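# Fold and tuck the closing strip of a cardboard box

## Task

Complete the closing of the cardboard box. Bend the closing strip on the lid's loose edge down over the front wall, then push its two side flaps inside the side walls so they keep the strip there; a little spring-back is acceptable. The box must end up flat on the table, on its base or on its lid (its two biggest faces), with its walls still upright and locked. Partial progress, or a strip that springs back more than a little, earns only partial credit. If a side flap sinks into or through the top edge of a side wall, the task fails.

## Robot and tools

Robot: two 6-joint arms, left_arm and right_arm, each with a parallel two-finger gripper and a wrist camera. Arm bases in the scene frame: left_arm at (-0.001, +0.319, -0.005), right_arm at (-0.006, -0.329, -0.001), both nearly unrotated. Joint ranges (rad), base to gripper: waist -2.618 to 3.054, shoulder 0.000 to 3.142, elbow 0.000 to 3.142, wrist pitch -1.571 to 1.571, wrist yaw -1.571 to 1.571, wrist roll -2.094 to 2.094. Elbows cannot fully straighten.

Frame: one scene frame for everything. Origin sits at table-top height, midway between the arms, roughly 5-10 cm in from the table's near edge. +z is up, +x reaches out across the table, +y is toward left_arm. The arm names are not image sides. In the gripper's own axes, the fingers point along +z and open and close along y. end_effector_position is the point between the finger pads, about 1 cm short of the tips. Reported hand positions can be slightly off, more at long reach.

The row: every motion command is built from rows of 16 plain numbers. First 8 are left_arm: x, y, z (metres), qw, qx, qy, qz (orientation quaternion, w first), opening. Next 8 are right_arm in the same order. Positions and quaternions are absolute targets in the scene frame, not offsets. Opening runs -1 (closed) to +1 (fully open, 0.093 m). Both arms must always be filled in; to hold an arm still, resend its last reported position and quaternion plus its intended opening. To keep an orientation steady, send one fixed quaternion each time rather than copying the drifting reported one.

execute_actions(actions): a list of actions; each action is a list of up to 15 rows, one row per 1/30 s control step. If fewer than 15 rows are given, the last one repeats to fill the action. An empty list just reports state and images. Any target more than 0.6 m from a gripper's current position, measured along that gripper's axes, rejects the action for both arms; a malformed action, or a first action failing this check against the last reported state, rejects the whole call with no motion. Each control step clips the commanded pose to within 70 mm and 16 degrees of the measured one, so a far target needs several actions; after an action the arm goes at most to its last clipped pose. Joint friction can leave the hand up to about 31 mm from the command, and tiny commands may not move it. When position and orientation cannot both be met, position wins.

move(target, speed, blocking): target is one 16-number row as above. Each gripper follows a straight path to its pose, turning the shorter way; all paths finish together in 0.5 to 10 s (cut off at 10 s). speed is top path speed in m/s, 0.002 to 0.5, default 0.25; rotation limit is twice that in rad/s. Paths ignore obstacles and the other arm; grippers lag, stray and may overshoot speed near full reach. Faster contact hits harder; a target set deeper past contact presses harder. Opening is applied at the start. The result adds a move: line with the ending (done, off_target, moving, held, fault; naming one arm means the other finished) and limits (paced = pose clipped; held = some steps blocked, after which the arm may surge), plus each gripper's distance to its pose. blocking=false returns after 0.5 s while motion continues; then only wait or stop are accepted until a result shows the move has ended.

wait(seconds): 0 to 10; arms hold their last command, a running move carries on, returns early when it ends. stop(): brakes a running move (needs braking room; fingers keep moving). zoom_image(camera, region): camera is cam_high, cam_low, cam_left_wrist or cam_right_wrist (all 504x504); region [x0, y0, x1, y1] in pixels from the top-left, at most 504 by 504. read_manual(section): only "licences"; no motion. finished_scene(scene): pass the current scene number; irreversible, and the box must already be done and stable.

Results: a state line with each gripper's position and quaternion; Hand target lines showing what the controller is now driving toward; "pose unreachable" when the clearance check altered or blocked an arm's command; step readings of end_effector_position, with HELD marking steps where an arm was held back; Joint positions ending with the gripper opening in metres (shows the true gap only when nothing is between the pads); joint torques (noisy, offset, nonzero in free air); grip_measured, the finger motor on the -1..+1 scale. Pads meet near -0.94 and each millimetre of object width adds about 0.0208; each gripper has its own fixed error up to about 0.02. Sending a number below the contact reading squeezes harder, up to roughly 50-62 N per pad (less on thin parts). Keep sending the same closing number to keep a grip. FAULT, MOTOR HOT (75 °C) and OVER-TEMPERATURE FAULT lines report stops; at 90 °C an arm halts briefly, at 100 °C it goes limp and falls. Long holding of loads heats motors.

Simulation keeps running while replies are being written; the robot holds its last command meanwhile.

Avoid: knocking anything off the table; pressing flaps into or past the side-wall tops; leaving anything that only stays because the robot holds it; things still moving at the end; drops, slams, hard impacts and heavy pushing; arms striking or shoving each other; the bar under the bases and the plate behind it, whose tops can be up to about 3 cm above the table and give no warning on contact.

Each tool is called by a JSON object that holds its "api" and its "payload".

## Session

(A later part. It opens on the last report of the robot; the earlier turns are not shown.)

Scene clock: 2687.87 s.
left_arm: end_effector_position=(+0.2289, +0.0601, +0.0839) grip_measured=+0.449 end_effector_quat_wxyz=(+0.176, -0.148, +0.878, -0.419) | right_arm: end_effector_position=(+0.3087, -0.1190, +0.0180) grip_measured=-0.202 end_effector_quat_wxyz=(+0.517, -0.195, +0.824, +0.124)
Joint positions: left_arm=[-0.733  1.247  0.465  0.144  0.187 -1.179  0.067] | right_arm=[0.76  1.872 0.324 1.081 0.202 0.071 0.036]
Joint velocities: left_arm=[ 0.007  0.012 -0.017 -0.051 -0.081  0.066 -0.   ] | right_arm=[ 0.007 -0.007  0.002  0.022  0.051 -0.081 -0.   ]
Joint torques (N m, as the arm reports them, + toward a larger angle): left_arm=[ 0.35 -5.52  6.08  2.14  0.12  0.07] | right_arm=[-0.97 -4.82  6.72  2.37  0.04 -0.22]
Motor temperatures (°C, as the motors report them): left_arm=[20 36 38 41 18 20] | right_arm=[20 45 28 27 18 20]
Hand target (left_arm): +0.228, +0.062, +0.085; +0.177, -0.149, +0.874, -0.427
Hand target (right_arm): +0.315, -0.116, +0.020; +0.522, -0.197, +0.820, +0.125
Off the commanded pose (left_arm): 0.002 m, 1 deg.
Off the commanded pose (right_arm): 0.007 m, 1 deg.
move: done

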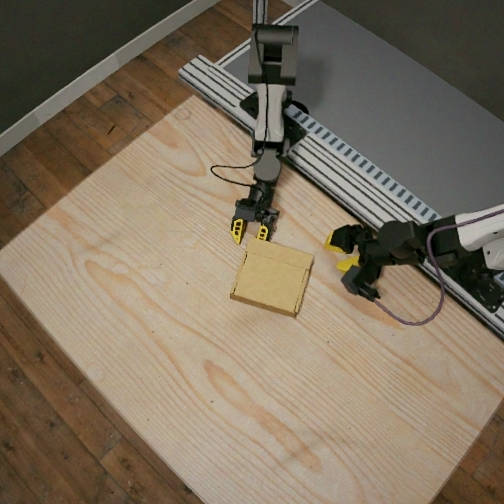

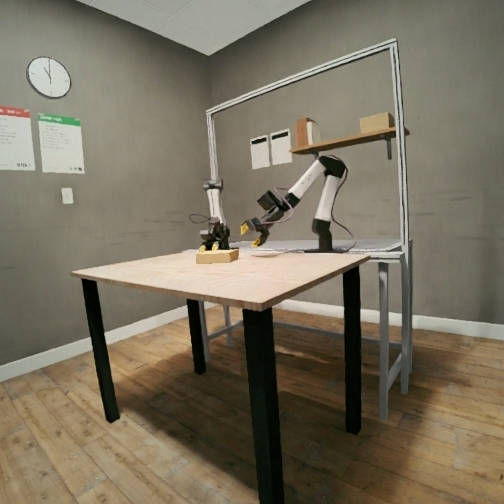

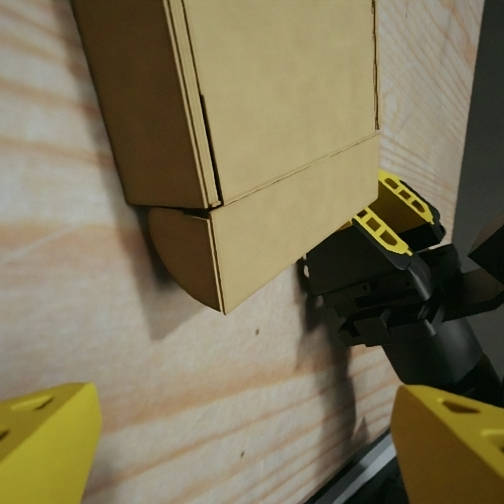

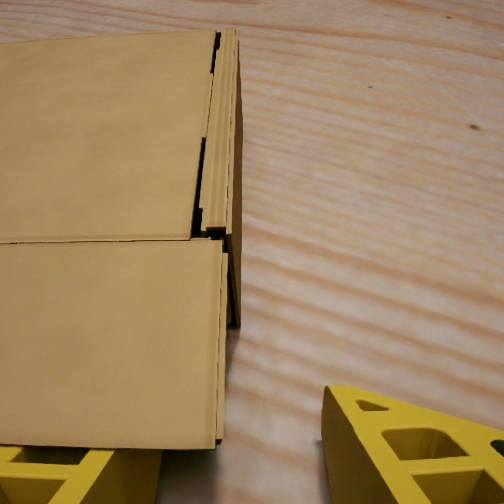

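{"api": "execute_actions", "payload": {"actions": [[[0.228,0.062,0.085,0.1768,-0.1486,0.8742,-0.4268,0.45,0.313,-0.1175,0.018,0.5225,-0.1969,0.8201,0.1254,-0.35]],[[0.228,0.062,0.085,0.1768,-0.1486,0.8742,-0.4268,0.45,0.313,-0.1175,0.018,0.5225,-0.1969,0.8201,0.1254,-0.48]],[[0.228,0.062,0.085,0.1768,-0.1486,0.8742,-0.4268,0.45,0.313,-0.1175,0.018,0.5225,-0.1969,0.8201,0.1254,-0.58]]]}}

{"api": "zoom_image", "payload": {"camera": "cam_right_wrist", "region": [170, 210, 310, 420]}}

Scene clock: 2701.40 s.
left_arm: end_effector_position=(+0.2289, +0.0601, +0.0839) grip_measured=+0.449 end_effector_quat_wxyz=(+0.176, -0.148, +0.878, -0.419) | right_arm: end_effector_position=(+0.3081, -0.1194, +0.0148) grip_measured=-0.578 end_effector_quat_wxyz=(+0.514, -0.197, +0.826, +0.123)
Joint positions: left_arm=[-0.733  1.247  0.465  0.144  0.187 -1.179  0.067] | right_arm=[0.76  1.882 0.324 1.083 0.202 0.071 0.017]
Joint velocities: left_arm=[-0.007 -0.002  0.017 -0.022 -0.022 -0.022  0.   ] | right_arm=[-0.007  0.022  0.017  0.007 -0.007 -0.037  0.001]
Joint torques (N m, as the arm reports them, + toward a larger angle): left_arm=[ 0.38 -5.51  6.06  2.14  0.15  0.06] | right_arm=[-0.85 -4.87  5.7   2.51  0.05 -0.24]
Motor temperatures (°C, as the motors report them): left_arm=[20 35 38 42 18 20] | right_arm=[20 44 28 28 18 20]
Hand target (left_arm): +0.228, +0.062, +0.085; +0.177, -0.149, +0.874, -0.427
Hand target (right_arm): +0.313, -0.118, +0.018; +0.522, -0.197, +0.820, +0.125
Off the commanded pose (left_arm): 0.002 m, 1 deg.
Off the commanded pose (right_arm): 0.006 m, 1 deg.
Step readings (end_effector_position; steps 1 to 15: 1st action; 16 to 30: 2nd action; 31 to 45: 3rd action):
0: left_arm (+0.2289, +0.0601, +0.0839) | right_arm (+0.3087, -0.1190, +0.0180)
1: left_arm (+0.2289, +0.0601, +0.0839) | right_arm (+0.3087, -0.1190, +0.0178)
2: left_arm (+0.2289, +0.0601, +0.0839) | right_arm (+0.3086, -0.1190, +0.0172)
4: left_arm (+0.2289, +0.0601, +0.0839) | right_arm (+0.3082, -0.1193, +0.0155)
8: left_arm (+0.2289, +0.0601, +0.0839) | right_arm (+0.3081, -0.1194, +0.0148)
15: left_arm (+0.2289, +0.0601, +0.0839) | right_arm (+0.3081, -0.1194, +0.0148)
16: left_arm (+0.2289, +0.0601, +0.0839) | right_arm (+0.3081, -0.1194, +0.0148)
17: left_arm (+0.2289, +0.0601, +0.0839) | right_arm (+0.3081, -0.1194, +0.0148)
19: left_arm (+0.2289, +0.0601, +0.0839) | right_arm (+0.3081, -0.1194, +0.0148)
23: left_arm (+0.2289, +0.0601, +0.0839) | right_arm (+0.3081, -0.1194, +0.0148)
30: left_arm (+0.2289, +0.0601, +0.0839) | right_arm (+0.3081, -0.1194, +0.0148)
31: left_arm (+0.2289, +0.0601, +0.0839) | right_arm (+0.3081, -0.1194, +0.0148)
32: left_arm (+0.2289, +0.0601, +0.0839) | right_arm (+0.3081, -0.1194, +0.0148)
34: left_arm (+0.2289, +0.0601, +0.0839) | right_arm (+0.3081, -0.1194, +0.0148)
38: left_arm (+0.2289, +0.0601, +0.0839) | right_arm (+0.3081, -0.1194, +0.0148)
45: end_effector_position above

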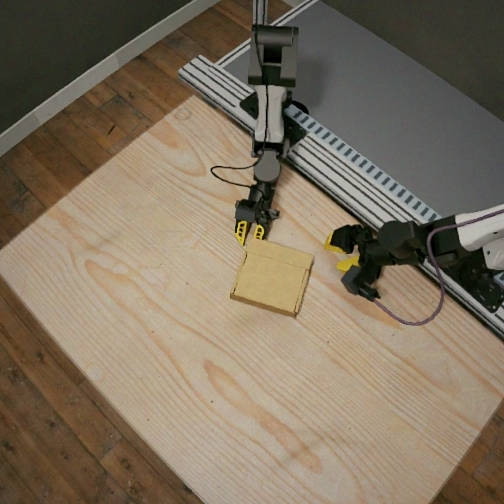

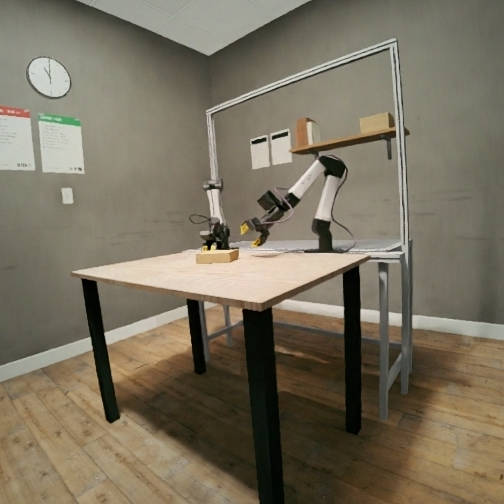

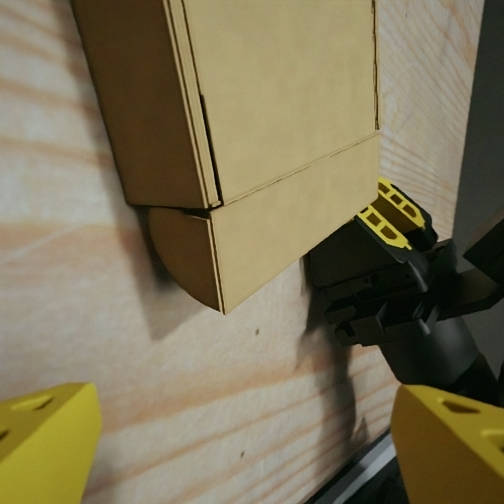

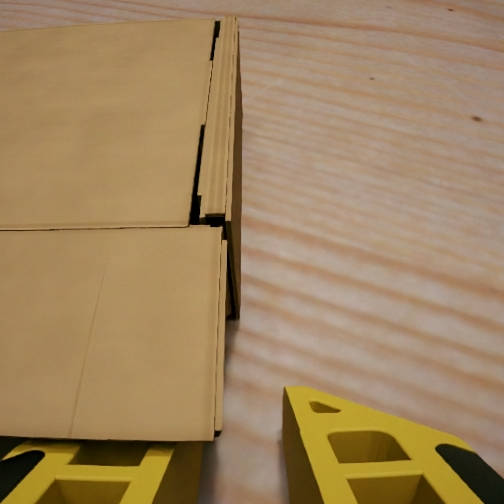

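Region (170, 210, 310, 420) of cam_right_wrist's 504x504 image, scaled by 2.400, with more detail than that image has.

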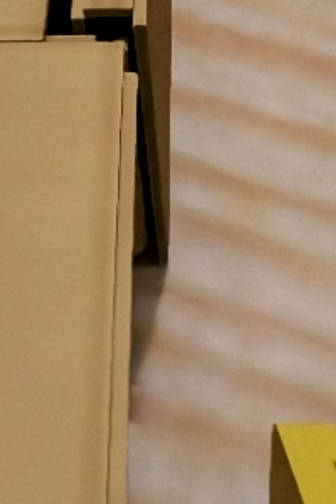

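{"api": "execute_actions", "payload": {"actions": [[[0.228,0.062,0.085,0.1768,-0.1486,0.8742,-0.4268,0.45,0.313,-0.1175,0.018,0.5225,-0.1969,0.8201,0.1254,-0.62]]]}}

{"api": "zoom_image", "payload": {"camera": "cam_right_wrist", "region": [170, 210, 310, 420]}}

{"api": "zoom_image", "payload": {"camera": "cam_left_wrist", "region": [110, 160, 270, 320]}}

Scene clock: 2711.10 s.
left_arm: end_effector_position=(+0.2289, +0.0601, +0.0839) grip_measured=+0.449 end_effector_quat_wxyz=(+0.176, -0.148, +0.878, -0.419) | right_arm: end_effector_position=(+0.3081, -0.1194, +0.0148) grip_measured=-0.618 end_effector_quat_wxyz=(+0.514, -0.197, +0.826, +0.123)
Joint positions: left_arm=[-0.733  1.247  0.465  0.144  0.187 -1.179  0.067] | right_arm=[0.76  1.882 0.324 1.083 0.202 0.071 0.016]
Joint velocities: left_arm=[-0.007  0.012  0.002 -0.051  0.022 -0.007  0.001] | right_arm=[ 0.002 -0.022  0.002 -0.022 -0.007 -0.007  0.001]
Joint torques (N m, as the arm reports them, + toward a larger angle): left_arm=[ 0.39 -5.45  5.99  2.12  0.13  0.04] | right_arm=[-0.84 -4.87  5.71  2.52  0.07 -0.23]
Motor temperatures (°C, as the motors report them): left_arm=[20 35 38 42 18 20] | right_arm=[20 44 28 29 18 20]
Hand target (left_arm): +0.228, +0.062, +0.085; +0.177, -0.149, +0.874, -0.427
Hand target (right_arm): +0.313, -0.118, +0.018; +0.522, -0.197, +0.820, +0.125
Off the commanded pose (left_arm): 0.002 m, 1 deg.
Off the commanded pose (right_arm): 0.006 m, 1 deg.
Step readings (end_effector_position):
0: left_arm (+0.2289, +0.0601, +0.0839) | right_arm (+0.3081, -0.1194, +0.0148)
1: left_arm (+0.2289, +0.0601, +0.0839) | right_arm (+0.3081, -0.1194, +0.0148)
2: left_arm (+0.2289, +0.0601, +0.0839) | right_arm (+0.3081, -0.1194, +0.0148)
4: left_arm (+0.2289, +0.0601, +0.0839) | right_arm (+0.3081, -0.1194, +0.0148)
8: left_arm (+0.2289, +0.0601, +0.0839) | right_arm (+0.3081, -0.1194, +0.0148)
15: end_effector_position above

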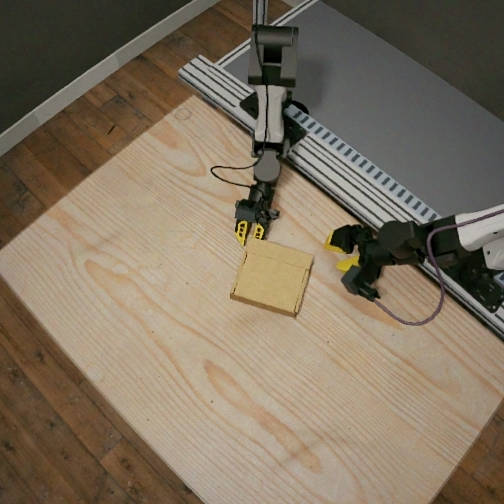

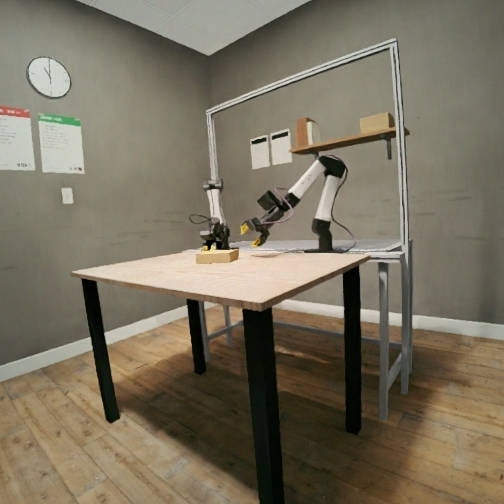

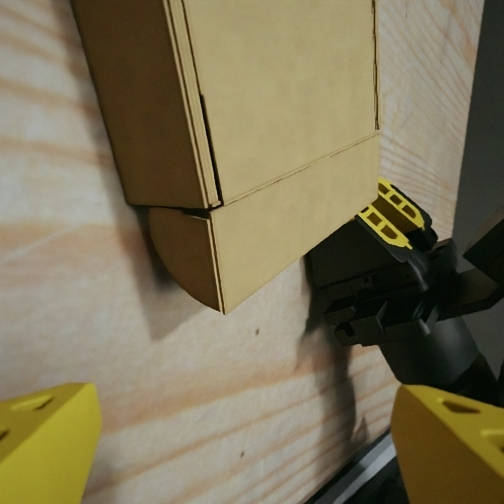

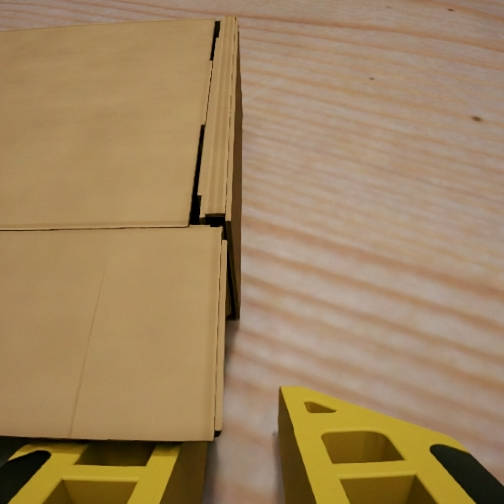

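Region (170, 210, 310, 420) of cam_right_wrist's 504x504 image, scaled by 2.400, with more detail than that image has.

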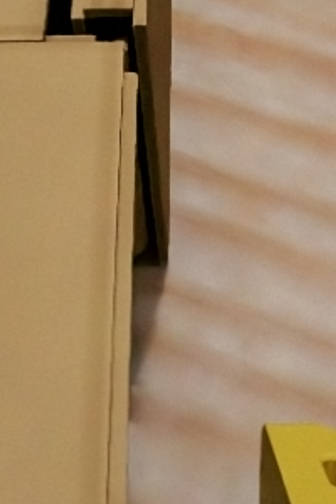

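Region (110, 160, 270, 320) of cam_left_wrist's 504x504 image, scaled by 3.150, with more detail than that image has.

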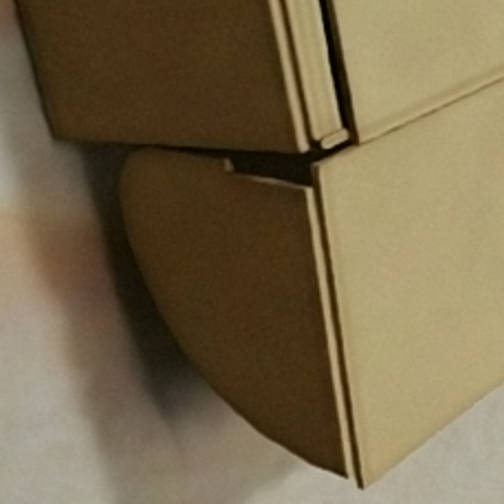

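{"api": "execute_actions", "payload": {"actions": [[[0.228,0.062,0.085,0.1768,-0.1486,0.8742,-0.4268,0.45,0.313,-0.1175,0.018,0.5225,-0.1969,0.8201,0.1254,-0.66]],[[0.228,0.062,0.085,0.1768,-0.1486,0.8742,-0.4268,0.45,0.313,-0.1175,0.018,0.5225,-0.1969,0.8201,0.1254,-0.69]]]}}

{"api": "zoom_image", "payload": {"camera": "cam_right_wrist", "region": [170, 210, 310, 420]}}

Scene clock: 2717.83 s.
left_arm: end_effector_position=(+0.2289, +0.0601, +0.0839) grip_measured=+0.449 end_effector_quat_wxyz=(+0.176, -0.148, +0.878, -0.419) | right_arm: end_effector_position=(+0.3081, -0.1194, +0.0148) grip_measured=-0.688 end_effector_quat_wxyz=(+0.514, -0.197, +0.826, +0.123)
Joint positions: left_arm=[-0.733  1.247  0.465  0.144  0.187 -1.179  0.067] | right_arm=[0.76  1.882 0.324 1.083 0.202 0.071 0.012]
Joint velocities: left_arm=[-0.007  0.007 -0.002 -0.051  0.051 -0.022 -0.001] | right_arm=[-0.002  0.012  0.007 -0.051  0.007 -0.037  0.   ]
Joint torques (N m, as the arm reports them, + toward a larger angle): left_arm=[ 0.46 -5.47  6.07  2.15  0.12  0.07] | right_arm=[-0.83 -4.9   5.68  2.51  0.05 -0.23]
Motor temperatures (°C, as the motors report them): left_arm=[20 35 37 42 18 20] | right_arm=[20 44 28 30 18 20]
Hand target (left_arm): +0.228, +0.062, +0.085; +0.177, -0.149, +0.874, -0.427
Hand target (right_arm): +0.313, -0.118, +0.018; +0.522, -0.197, +0.820, +0.125
Off the commanded pose (left_arm): 0.002 m, 1 deg.
Off the commanded pose (right_arm): 0.006 m, 1 deg.
Step readings (end_effector_position; steps 1 to 15: 1st action; 16 to 30: 2nd action):
0: left_arm (+0.2289, +0.0601, +0.0839) | right_arm (+0.3081, -0.1194, +0.0148)
1: left_arm (+0.2289, +0.0601, +0.0839) | right_arm (+0.3081, -0.1194, +0.0148)
2: left_arm (+0.2289, +0.0601, +0.0839) | right_arm (+0.3081, -0.1194, +0.0148)
4: left_arm (+0.2289, +0.0601, +0.0839) | right_arm (+0.3081, -0.1194, +0.0148)
8: left_arm (+0.2289, +0.0601, +0.0839) | right_arm (+0.3081, -0.1194, +0.0148)
15: left_arm (+0.2289, +0.0601, +0.0839) | right_arm (+0.3081, -0.1194, +0.0148)
16: left_arm (+0.2289, +0.0601, +0.0839) | right_arm (+0.3081, -0.1194, +0.0148)
17: left_arm (+0.2289, +0.0601, +0.0839) | right_arm (+0.3081, -0.1194, +0.0148)
19: left_arm (+0.2289, +0.0601, +0.0839) | right_arm (+0.3081, -0.1194, +0.0148)
23: left_arm (+0.2289, +0.0601, +0.0839) | right_arm (+0.3081, -0.1194, +0.0148)
30: end_effector_position above

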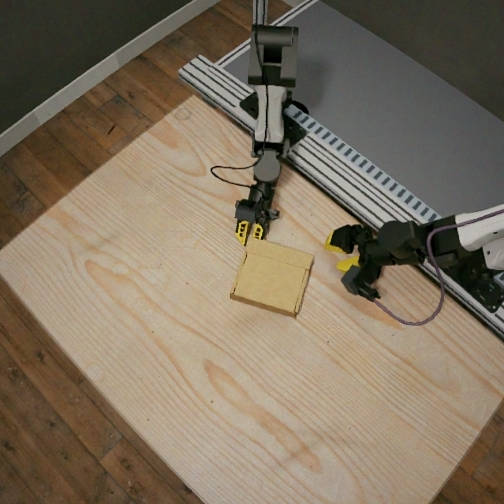

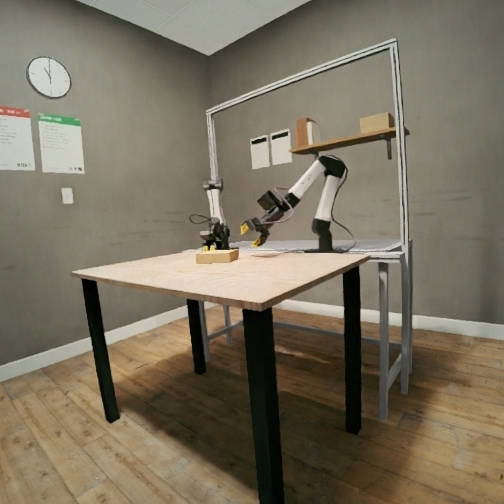

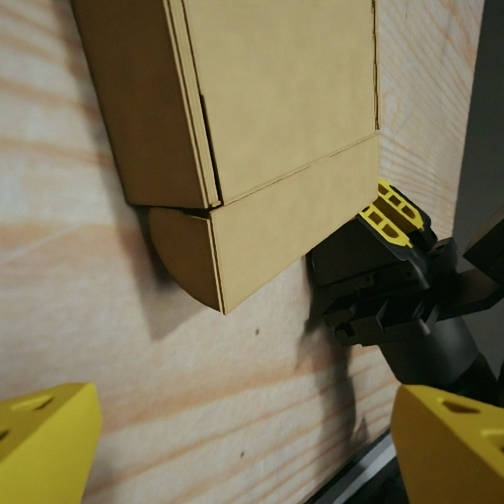

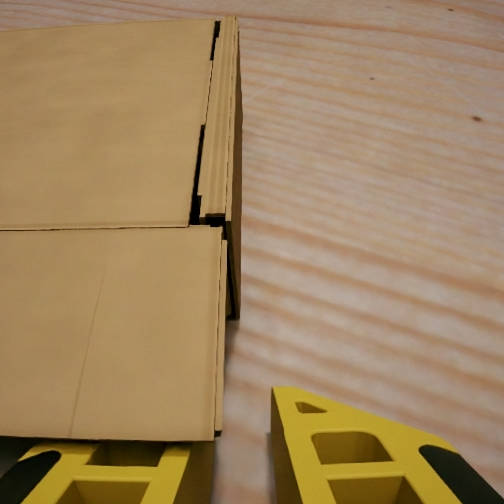

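Region (170, 210, 310, 420) of cam_right_wrist's 504x504 image, scaled by 2.400, with more detail than that image has.

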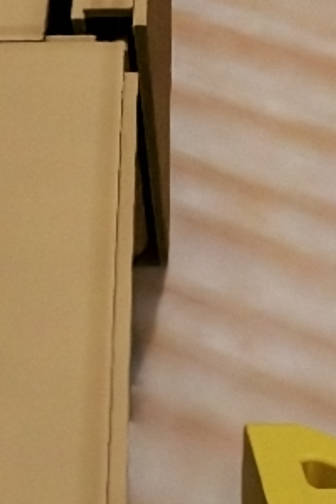

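{"api": "execute_actions", "payload": {"actions": [[[0.228,0.062,0.085,0.1768,-0.1486,0.8742,-0.4268,0.45,0.313,-0.1175,0.018,0.5225,-0.1969,0.8201,0.1254,-0.73]],[[0.228,0.062,0.085,0.1768,-0.1486,0.8742,-0.4268,0.45,0.313,-0.1175,0.018,0.5225,-0.1969,0.8201,0.1254,-0.76]]]}}

{"api": "zoom_image", "payload": {"camera": "cam_right_wrist", "region": [170, 210, 310, 480]}}

Scene clock: 2731.60 s.
left_arm: end_effector_position=(+0.2289, +0.0601, +0.0839) grip_measured=+0.449 end_effector_quat_wxyz=(+0.176, -0.148, +0.878, -0.419) | right_arm: end_effector_position=(+0.3081, -0.1194, +0.0148) grip_measured=-0.758 end_effector_quat_wxyz=(+0.514, -0.197, +0.826, +0.123)
Joint positions: left_arm=[-0.733  1.247  0.465  0.144  0.187 -1.179  0.067] | right_arm=[0.76  1.882 0.324 1.083 0.202 0.071 0.009]
Joint velocities: left_arm=[ 0.002 -0.002  0.007 -0.022 -0.037 -0.007 -0.001] | right_arm=[-0.007  0.002  0.002 -0.022  0.007 -0.007 -0.001]
Joint torques (N m, as the arm reports them, + toward a larger angle): left_arm=[ 0.4  -5.5   6.11  2.13  0.15  0.05] | right_arm=[-0.87 -4.87  5.69  2.51  0.04 -0.24]
Motor temperatures (°C, as the motors report them): left_arm=[20 35 37 42 18 20] | right_arm=[20 43 27 31 18 20]
Hand target (left_arm): +0.228, +0.062, +0.085; +0.177, -0.149, +0.874, -0.427
Hand target (right_arm): +0.313, -0.118, +0.018; +0.522, -0.197, +0.820, +0.125
Off the commanded pose (left_arm): 0.002 m, 1 deg.
Off the commanded pose (right_arm): 0.006 m, 1 deg.
Step readings (end_effector_position; steps 1 to 15: 1st action; 16 to 30: 2nd action):
0: left_arm (+0.2289, +0.0601, +0.0839) | right_arm (+0.3081, -0.1194, +0.0148)
1: left_arm (+0.2289, +0.0601, +0.0839) | right_arm (+0.3081, -0.1194, +0.0148)
2: left_arm (+0.2289, +0.0601, +0.0839) | right_arm (+0.3081, -0.1194, +0.0148)
4: left_arm (+0.2289, +0.0601, +0.0839) | right_arm (+0.3081, -0.1194, +0.0148)
8: left_arm (+0.2289, +0.0601, +0.0839) | right_arm (+0.3081, -0.1194, +0.0148)
15: left_arm (+0.2289, +0.0601, +0.0839) | right_arm (+0.3081, -0.1194, +0.0148)
16: left_arm (+0.2289, +0.0601, +0.0839) | right_arm (+0.3081, -0.1194, +0.0148)
17: left_arm (+0.2289, +0.0601, +0.0839) | right_arm (+0.3081, -0.1194, +0.0148)
19: left_arm (+0.2289, +0.0601, +0.0839) | right_arm (+0.3081, -0.1194, +0.0148)
23: left_arm (+0.2289, +0.0601, +0.0839) | right_arm (+0.3081, -0.1194, +0.0148)
30: end_effector_position above

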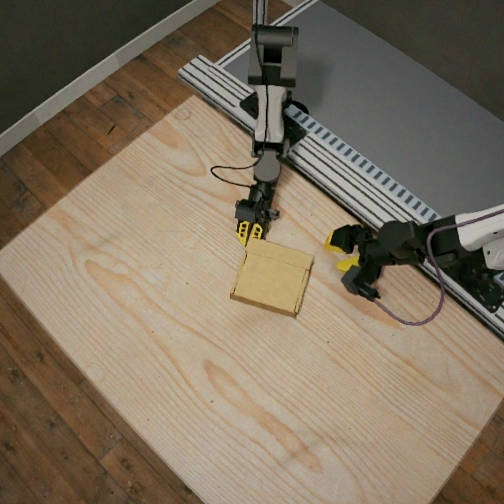

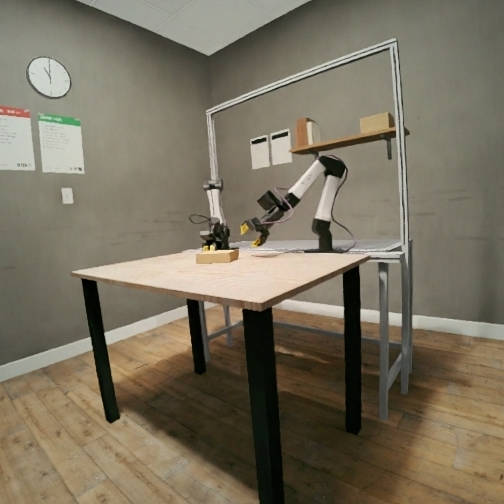

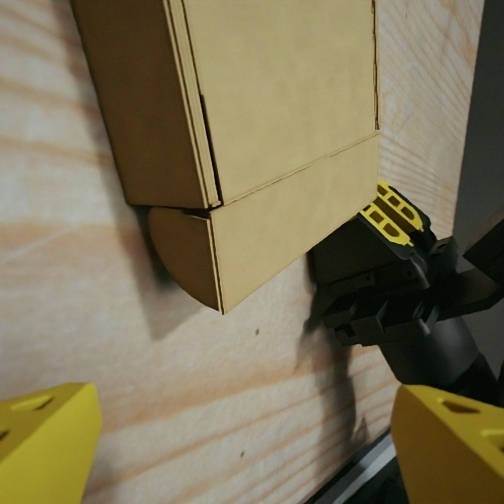

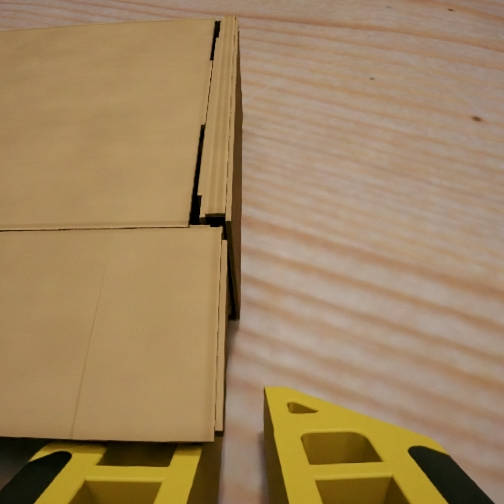

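Region (170, 210, 310, 480) of cam_right_wrist's 504x504 image, scaled by 1.867, with more detail than that image has; it fills the left 261 columns of this view, and the rest is white.

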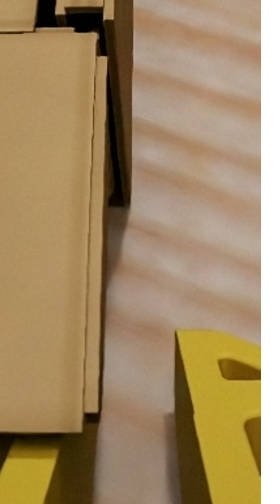

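{"api": "zoom_image", "payload": {"camera": "cam_right_wrist", "region": [195, 210, 265, 340]}}

Region (195, 210, 265, 340) of cam_right_wrist's 504x504 image, scaled by 3.877, with more detail than that image has; it fills the left 271 columns of this view, and the rest is white.

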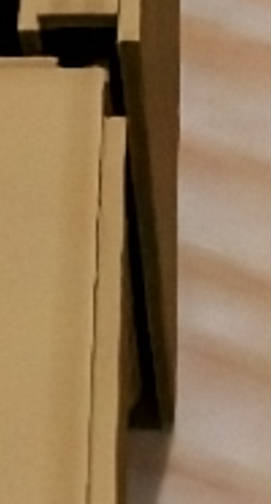

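{"api": "execute_actions", "payload": {"actions": [[[0.228,0.062,0.085,0.1768,-0.1486,0.8742,-0.4268,0.45,0.313,-0.1175,0.018,0.5225,-0.1969,0.8201,0.1254,-0.79]]]}}

{"api": "zoom_image", "payload": {"camera": "cam_right_wrist", "region": [195, 210, 265, 340]}}

{"api": "zoom_image", "payload": {"camera": "cam_left_wrist", "region": [110, 160, 270, 320]}}

Scene clock: 2744.47 s.
left_arm: end_effector_position=(+0.2289, +0.0601, +0.0839) grip_measured=+0.449 end_effector_quat_wxyz=(+0.176, -0.148, +0.878, -0.419) | right_arm: end_effector_position=(+0.3081, -0.1194, +0.0148) grip_measured=-0.788 end_effector_quat_wxyz=(+0.514, -0.197, +0.826, +0.123)
Joint positions: left_arm=[-0.733  1.247  0.465  0.144  0.187 -1.179  0.067] | right_arm=[0.76  1.882 0.324 1.083 0.202 0.071 0.007]
Joint velocities: left_arm=[ 0.002 -0.012 -0.017 -0.022  0.022  0.051 -0.   ] | right_arm=[-0.007 -0.012 -0.007  0.066  0.007 -0.022  0.001]
Joint torques (N m, as the arm reports them, + toward a larger angle): left_arm=[ 0.47 -5.4   6.02  2.14  0.13  0.07] | right_arm=[-0.86 -4.87  5.7   2.5   0.05 -0.23]
Motor temperatures (°C, as the motors report them): left_arm=[20 35 37 43 18 20] | right_arm=[20 43 27 31 18 20]
Hand target (left_arm): +0.228, +0.062, +0.085; +0.177, -0.149, +0.874, -0.427
Hand target (right_arm): +0.313, -0.118, +0.018; +0.522, -0.197, +0.820, +0.125
Off the commanded pose (left_arm): 0.002 m, 1 deg.
Off the commanded pose (right_arm): 0.006 m, 1 deg.
Step readings (end_effector_position):
0: left_arm (+0.2289, +0.0601, +0.0839) | right_arm (+0.3081, -0.1194, +0.0148)
1: left_arm (+0.2289, +0.0601, +0.0839) | right_arm (+0.3081, -0.1194, +0.0148)
2: left_arm (+0.2289, +0.0601, +0.0839) | right_arm (+0.3081, -0.1194, +0.0148)
4: left_arm (+0.2289, +0.0601, +0.0839) | right_arm (+0.3081, -0.1194, +0.0148)
8: left_arm (+0.2289, +0.0601, +0.0839) | right_arm (+0.3081, -0.1194, +0.0148)
15: end_effector_position above

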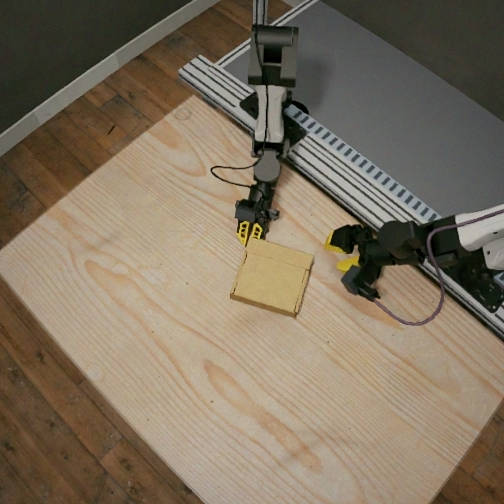

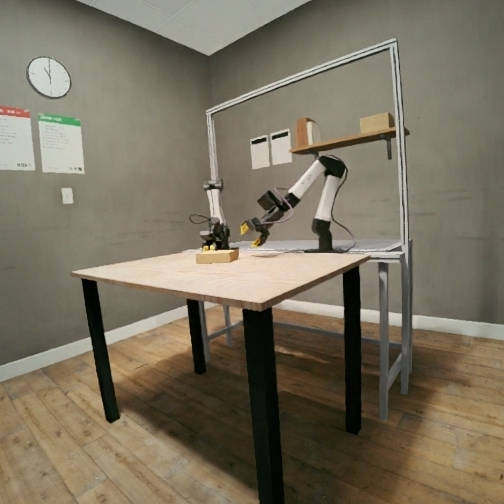

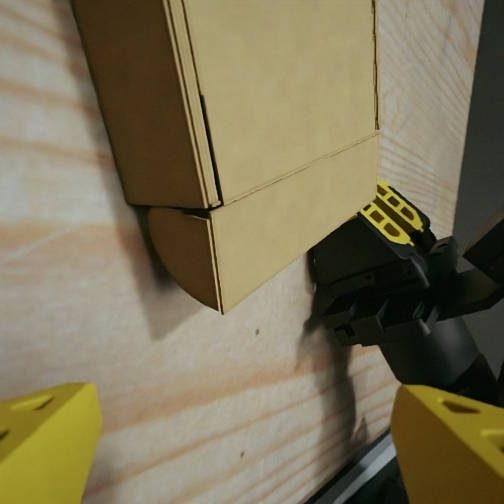

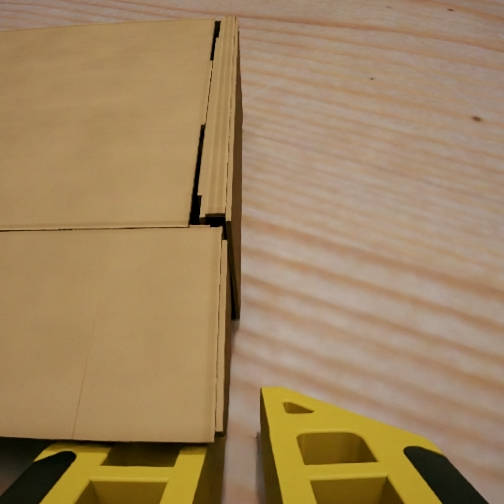

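Region (195, 210, 265, 340) of cam_right_wrist's 504x504 image, scaled by 3.877, with more detail than that image has; it fills the left 271 columns of this view, and the rest is white.

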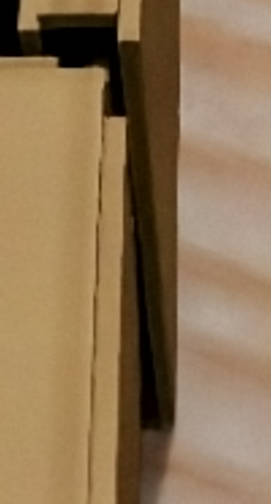

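Region (110, 160, 270, 320) of cam_left_wrist's 504x504 image, scaled by 3.150, with more detail than that image has.

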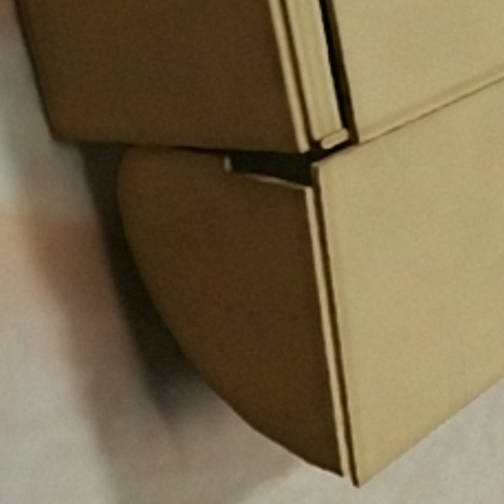

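{"api": "execute_actions", "payload": {"actions": [[[0.228,0.062,0.085,0.1768,-0.1486,0.8742,-0.4268,0.45,0.313,-0.1175,0.018,0.5225,-0.1969,0.8201,0.1254,-0.81]],[[0.235,0.051,0.072,0.1768,-0.1486,0.8742,-0.4268,0.45,0.313,-0.1175,0.018,0.5225,-0.1969,0.8201,0.1254,-0.81]],[[0.244,0.040,0.060,0.1768,-0.1486,0.8742,-0.4268,0.45,0.313,-0.1175,0.018,0.5225,-0.1969,0.8201,0.1254,-0.81]]]}}

{"api": "zoom_image", "payload": {"camera": "cam_right_wrist", "region": [195, 210, 265, 340]}}

Scene clock: 2754.43 s.
left_arm: end_effector_position=(+0.2418, +0.0470, +0.0539) grip_measured=+0.449 end_effector_quat_wxyz=(+0.171, -0.151, +0.881, -0.415) | right_arm: end_effector_position=(+0.3080, -0.1193, +0.0148) grip_measured=-0.808 end_effector_quat_wxyz=(+0.514, -0.197, +0.826, +0.123)
Joint positions: left_arm=[-0.733  1.438  0.465  0.322  0.187 -1.184  0.067] | right_arm=[0.76  1.882 0.324 1.083 0.202 0.071 0.006]
Joint velocities: left_arm=[ 0.007  0.007  0.002  0.066  0.037  0.037 -0.   ] | right_arm=[-0.007  0.002 -0.002 -0.007  0.007  0.007  0.001]
Joint torques (N m, as the arm reports them, + toward a larger angle): left_arm=[-1.   -5.03  7.58  2.19  0.01  0.01] | right_arm=[-0.82 -4.87  5.69  2.52  0.06 -0.23]
Motor temperatures (°C, as the motors report them): left_arm=[20 34 37 43 18 20] | right_arm=[20 43 27 32 18 20]
Hand target (left_arm): +0.244, +0.041, +0.061; +0.177, -0.149, +0.874, -0.427
Hand target (right_arm): +0.313, -0.118, +0.018; +0.522, -0.197, +0.820, +0.125
Off the commanded pose (left_arm): 0.010 m, 2 deg.
Off the commanded pose (right_arm): 0.006 m, 1 deg.
Step readings (end_effector_position; steps 1 to 15: 1st action; 16 to 30: 2nd action; 31 to 45: 3rd action):
0: left_arm (+0.2289, +0.0601, +0.0839) | right_arm (+0.3081, -0.1194, +0.0148)
1: left_arm (+0.2289, +0.0601, +0.0839) | right_arm (+0.3081, -0.1194, +0.0148)
2: left_arm (+0.2289, +0.0601, +0.0839) | right_arm (+0.3081, -0.1194, +0.0148)
4: left_arm (+0.2289, +0.0601, +0.0839) | right_arm (+0.3081, -0.1194, +0.0148)
8: left_arm (+0.2289, +0.0601, +0.0839) | right_arm (+0.3080, -0.1193, +0.0148)
15: left_arm (+0.2289, +0.0601, +0.0839) | right_arm (+0.3080, -0.1193, +0.0148)
16: left_arm (+0.2298, +0.0592, +0.0832) | right_arm (+0.3080, -0.1193, +0.0148)
17: left_arm (+0.2317, +0.0574, +0.0813) | right_arm (+0.3080, -0.1193, +0.0148)
19: left_arm (+0.2329, +0.0560, +0.0736) | right_arm (+0.3080, -0.1193, +0.0148)
23: left_arm (+0.2340, +0.0548, +0.0701) | right_arm (+0.3080, -0.1193, +0.0148)
30: left_arm (+0.2364, +0.0527, +0.0743) | right_arm (+0.3080, -0.1193, +0.0148)
31: left_arm (+0.2373, +0.0517, +0.0731) | right_arm (+0.3080, -0.1193, +0.0148)
32: left_arm (+0.2392, +0.0499, +0.0697) | right_arm (+0.3080, -0.1193, +0.0148)
34: left_arm (+0.2394, +0.0494, +0.0571) | right_arm (+0.3080, -0.1193, +0.0148)
38: left_arm (+0.2392, +0.0494, +0.0495) | right_arm (+0.3080, -0.1193, +0.0148)
45: end_effector_position above

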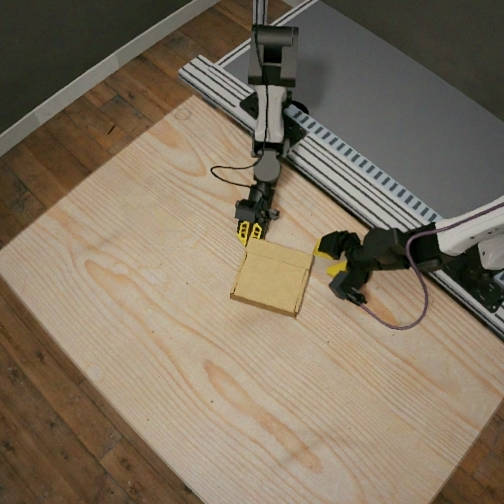

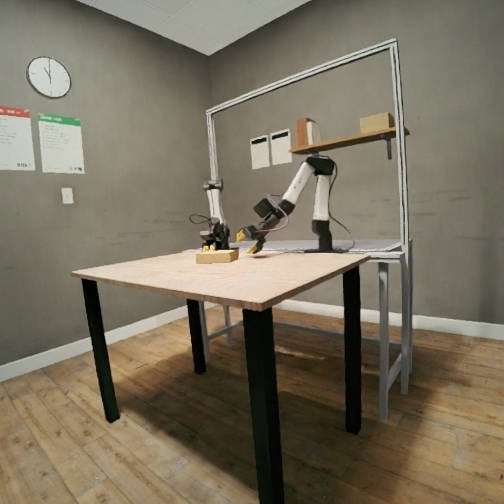

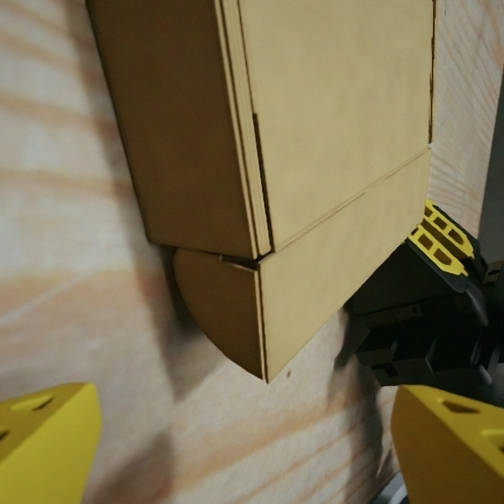

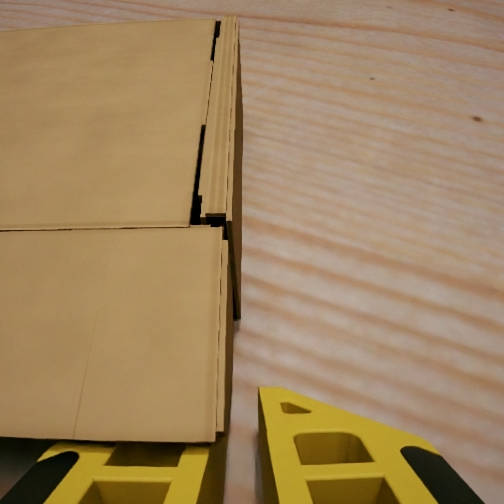

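Region (195, 210, 265, 340) of cam_right_wrist's 504x504 image, scaled by 3.877, with more detail than that image has; it fills the left 271 columns of this view, and the rest is white.

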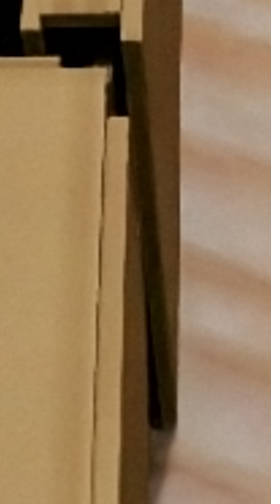

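{"api": "zoom_image", "payload": {"camera": "cam_left_wrist", "region": [140, 210, 300, 370]}}

Region (140, 210, 300, 370) of cam_left_wrist's 504x504 image, scaled by 3.150, with more detail than that image has.

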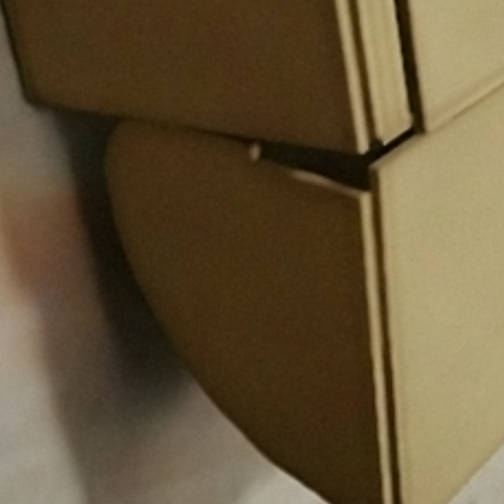

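{"api": "move", "payload": {"target": [0.244,0.040,0.060,0.1768,-0.1486,0.8742,-0.4268,0.45,0.298,-0.1241,0.016,0.5225,-0.1969,0.8201,0.1254,-0.81], "speed": 0.01}}

{"api": "zoom_image", "payload": {"camera": "cam_right_wrist", "region": [180, 170, 280, 340]}}

Scene clock: 2768.17 s.
left_arm: end_effector_position=(+0.2426, +0.0463, +0.0554) grip_measured=+0.449 end_effector_quat_wxyz=(+0.173, -0.151, +0.879, -0.417) | right_arm: end_effector_position=(+0.3019, -0.1252, +0.0142) grip_measured=-0.808 end_effector_quat_wxyz=(+0.518, -0.194, +0.824, +0.123)
Joint positions: left_arm=[-0.733  1.438  0.465  0.329  0.187 -1.185  0.067] | right_arm=[0.76  1.882 0.286 1.128 0.206 0.071 0.006]
Joint velocities: left_arm=[-0.017  0.007  0.017  0.051  0.022 -0.051 -0.001] | right_arm=[ 0.012 -0.007 -0.012 -0.051 -0.007  0.022  0.   ]
Joint torques (N m, as the arm reports them, + toward a larger angle): left_arm=[-0.95 -4.61  7.56  2.2   0.    0.02] | right_arm=[ 0.61 -5.57  2.76  2.54  0.19 -0.16]
Motor temperatures (°C, as the motors report them): left_arm=[20 34 38 43 18 20] | right_arm=[20 43 27 33 18 20]
Hand target (left_arm): +0.244, +0.040, +0.060; +0.177, -0.149, +0.874, -0.427
Hand target (right_arm): +0.298, -0.124, +0.016; +0.522, -0.197, +0.820, +0.125
Off the commanded pose (left_arm): 0.008 m, 1 deg.
Off the commanded pose (right_arm): 0.004 m, 1 deg.
move: done

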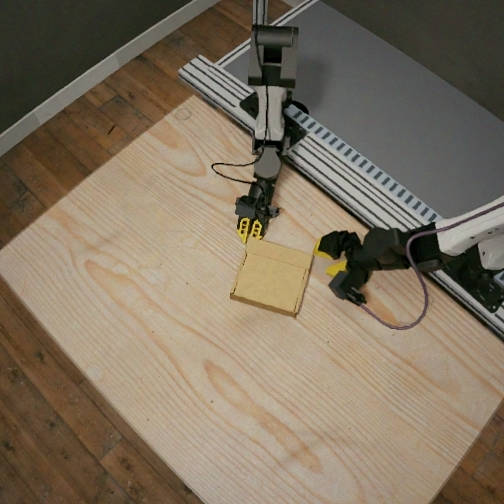

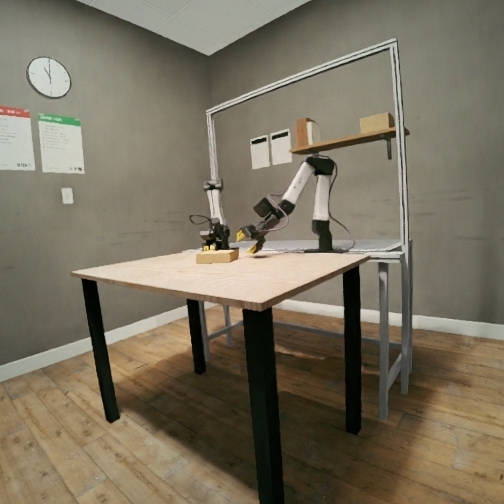

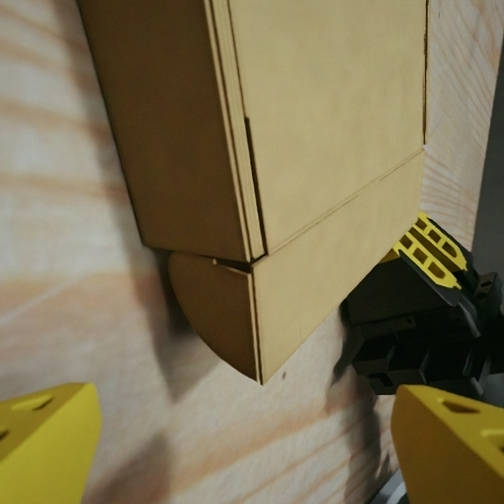

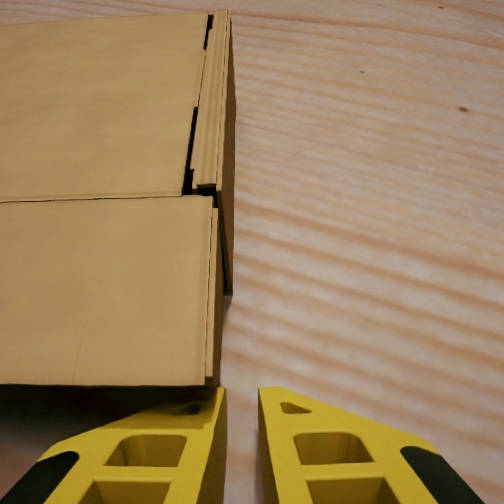

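Region (180, 170, 280, 340) of cam_right_wrist's 504x504 image, scaled by 2.965, with more detail than that image has; it fills the left 296 columns of this view, and the rest is white.

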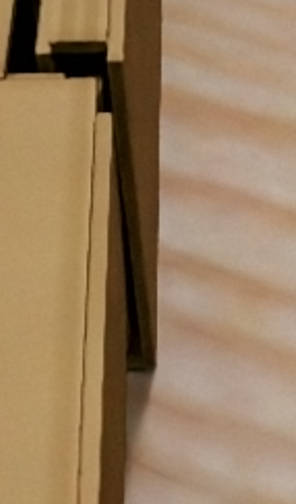

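{"api": "zoom_image", "payload": {"camera": "cam_left_wrist", "region": [130, 210, 290, 370]}}

Region (130, 210, 290, 370) of cam_left_wrist's 504x504 image, scaled by 3.150, with more detail than that image has.

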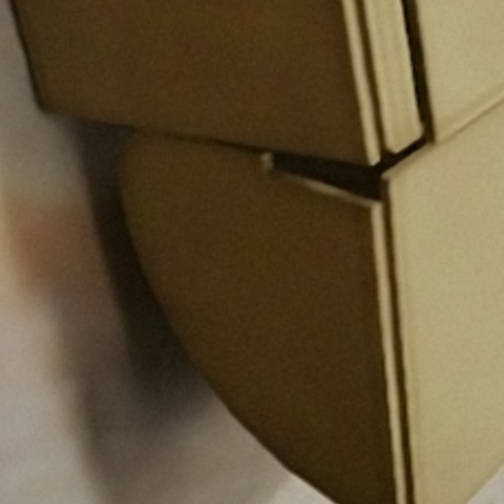

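{"api": "move", "payload": {"target": [0.255,0.022,0.052,0.1768,-0.1486,0.8742,-0.4268,0.5,0.298,-0.1241,0.016,0.5225,-0.1969,0.8201,0.1254,-0.81], "speed": 0.02}}

Scene clock: 2789.83 s.
left_arm: end_effector_position=(+0.2472, +0.0332, +0.0415) grip_measured=+0.498 end_effector_quat_wxyz=(+0.165, -0.151, +0.883, -0.412) | right_arm: end_effector_position=(+0.3022, -0.1251, +0.0148) grip_measured=-0.808 end_effector_quat_wxyz=(+0.519, -0.194, +0.823, +0.123)
Joint positions: left_arm=[-0.754  1.543  0.5    0.382  0.178 -1.196  0.069] | right_arm=[0.76  1.882 0.286 1.131 0.207 0.071 0.006]
Joint velocities: left_arm=[-0.007  0.007 -0.002 -0.11  -0.022  0.022  0.   ] | right_arm=[-0.002 -0.002 -0.017  0.066  0.007 -0.037  0.   ]
Joint torques (N m, as the arm reports them, + toward a larger angle): left_arm=[-0.85 -5.07  9.07  2.17 -0.04  0.01] | right_arm=[ 0.63 -5.59  2.69  2.54  0.16 -0.16]
Motor temperatures (°C, as the motors report them): left_arm=[20 33 38 44 18 20] | right_arm=[20 43 26 34 18 20]
Hand target (left_arm): +0.255, +0.023, +0.053; +0.177, -0.149, +0.874, -0.427
Hand target (right_arm): +0.298, -0.124, +0.016; +0.522, -0.197, +0.820, +0.125
Off the commanded pose (left_arm): 0.017 m, 2 deg.
Off the commanded pose (right_arm): 0.004 m, 1 deg.
move: off_target (left_arm)

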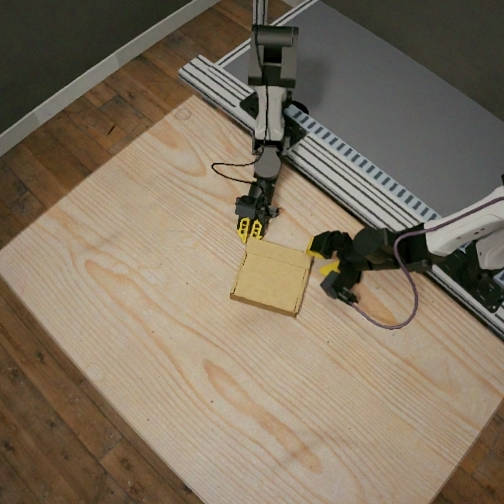

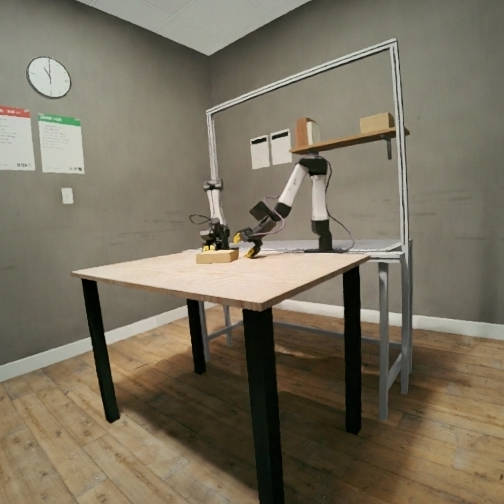

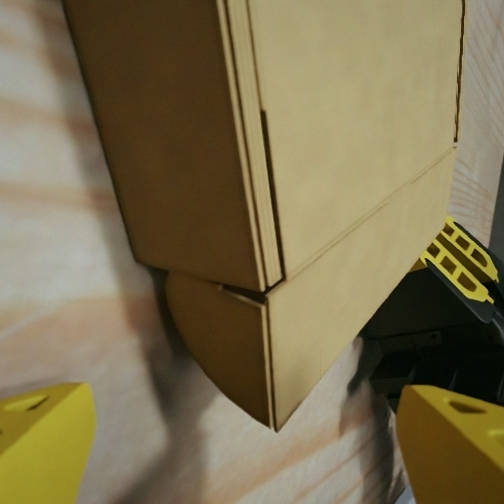

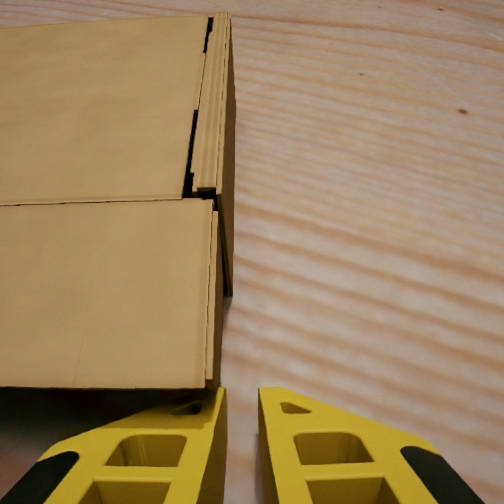

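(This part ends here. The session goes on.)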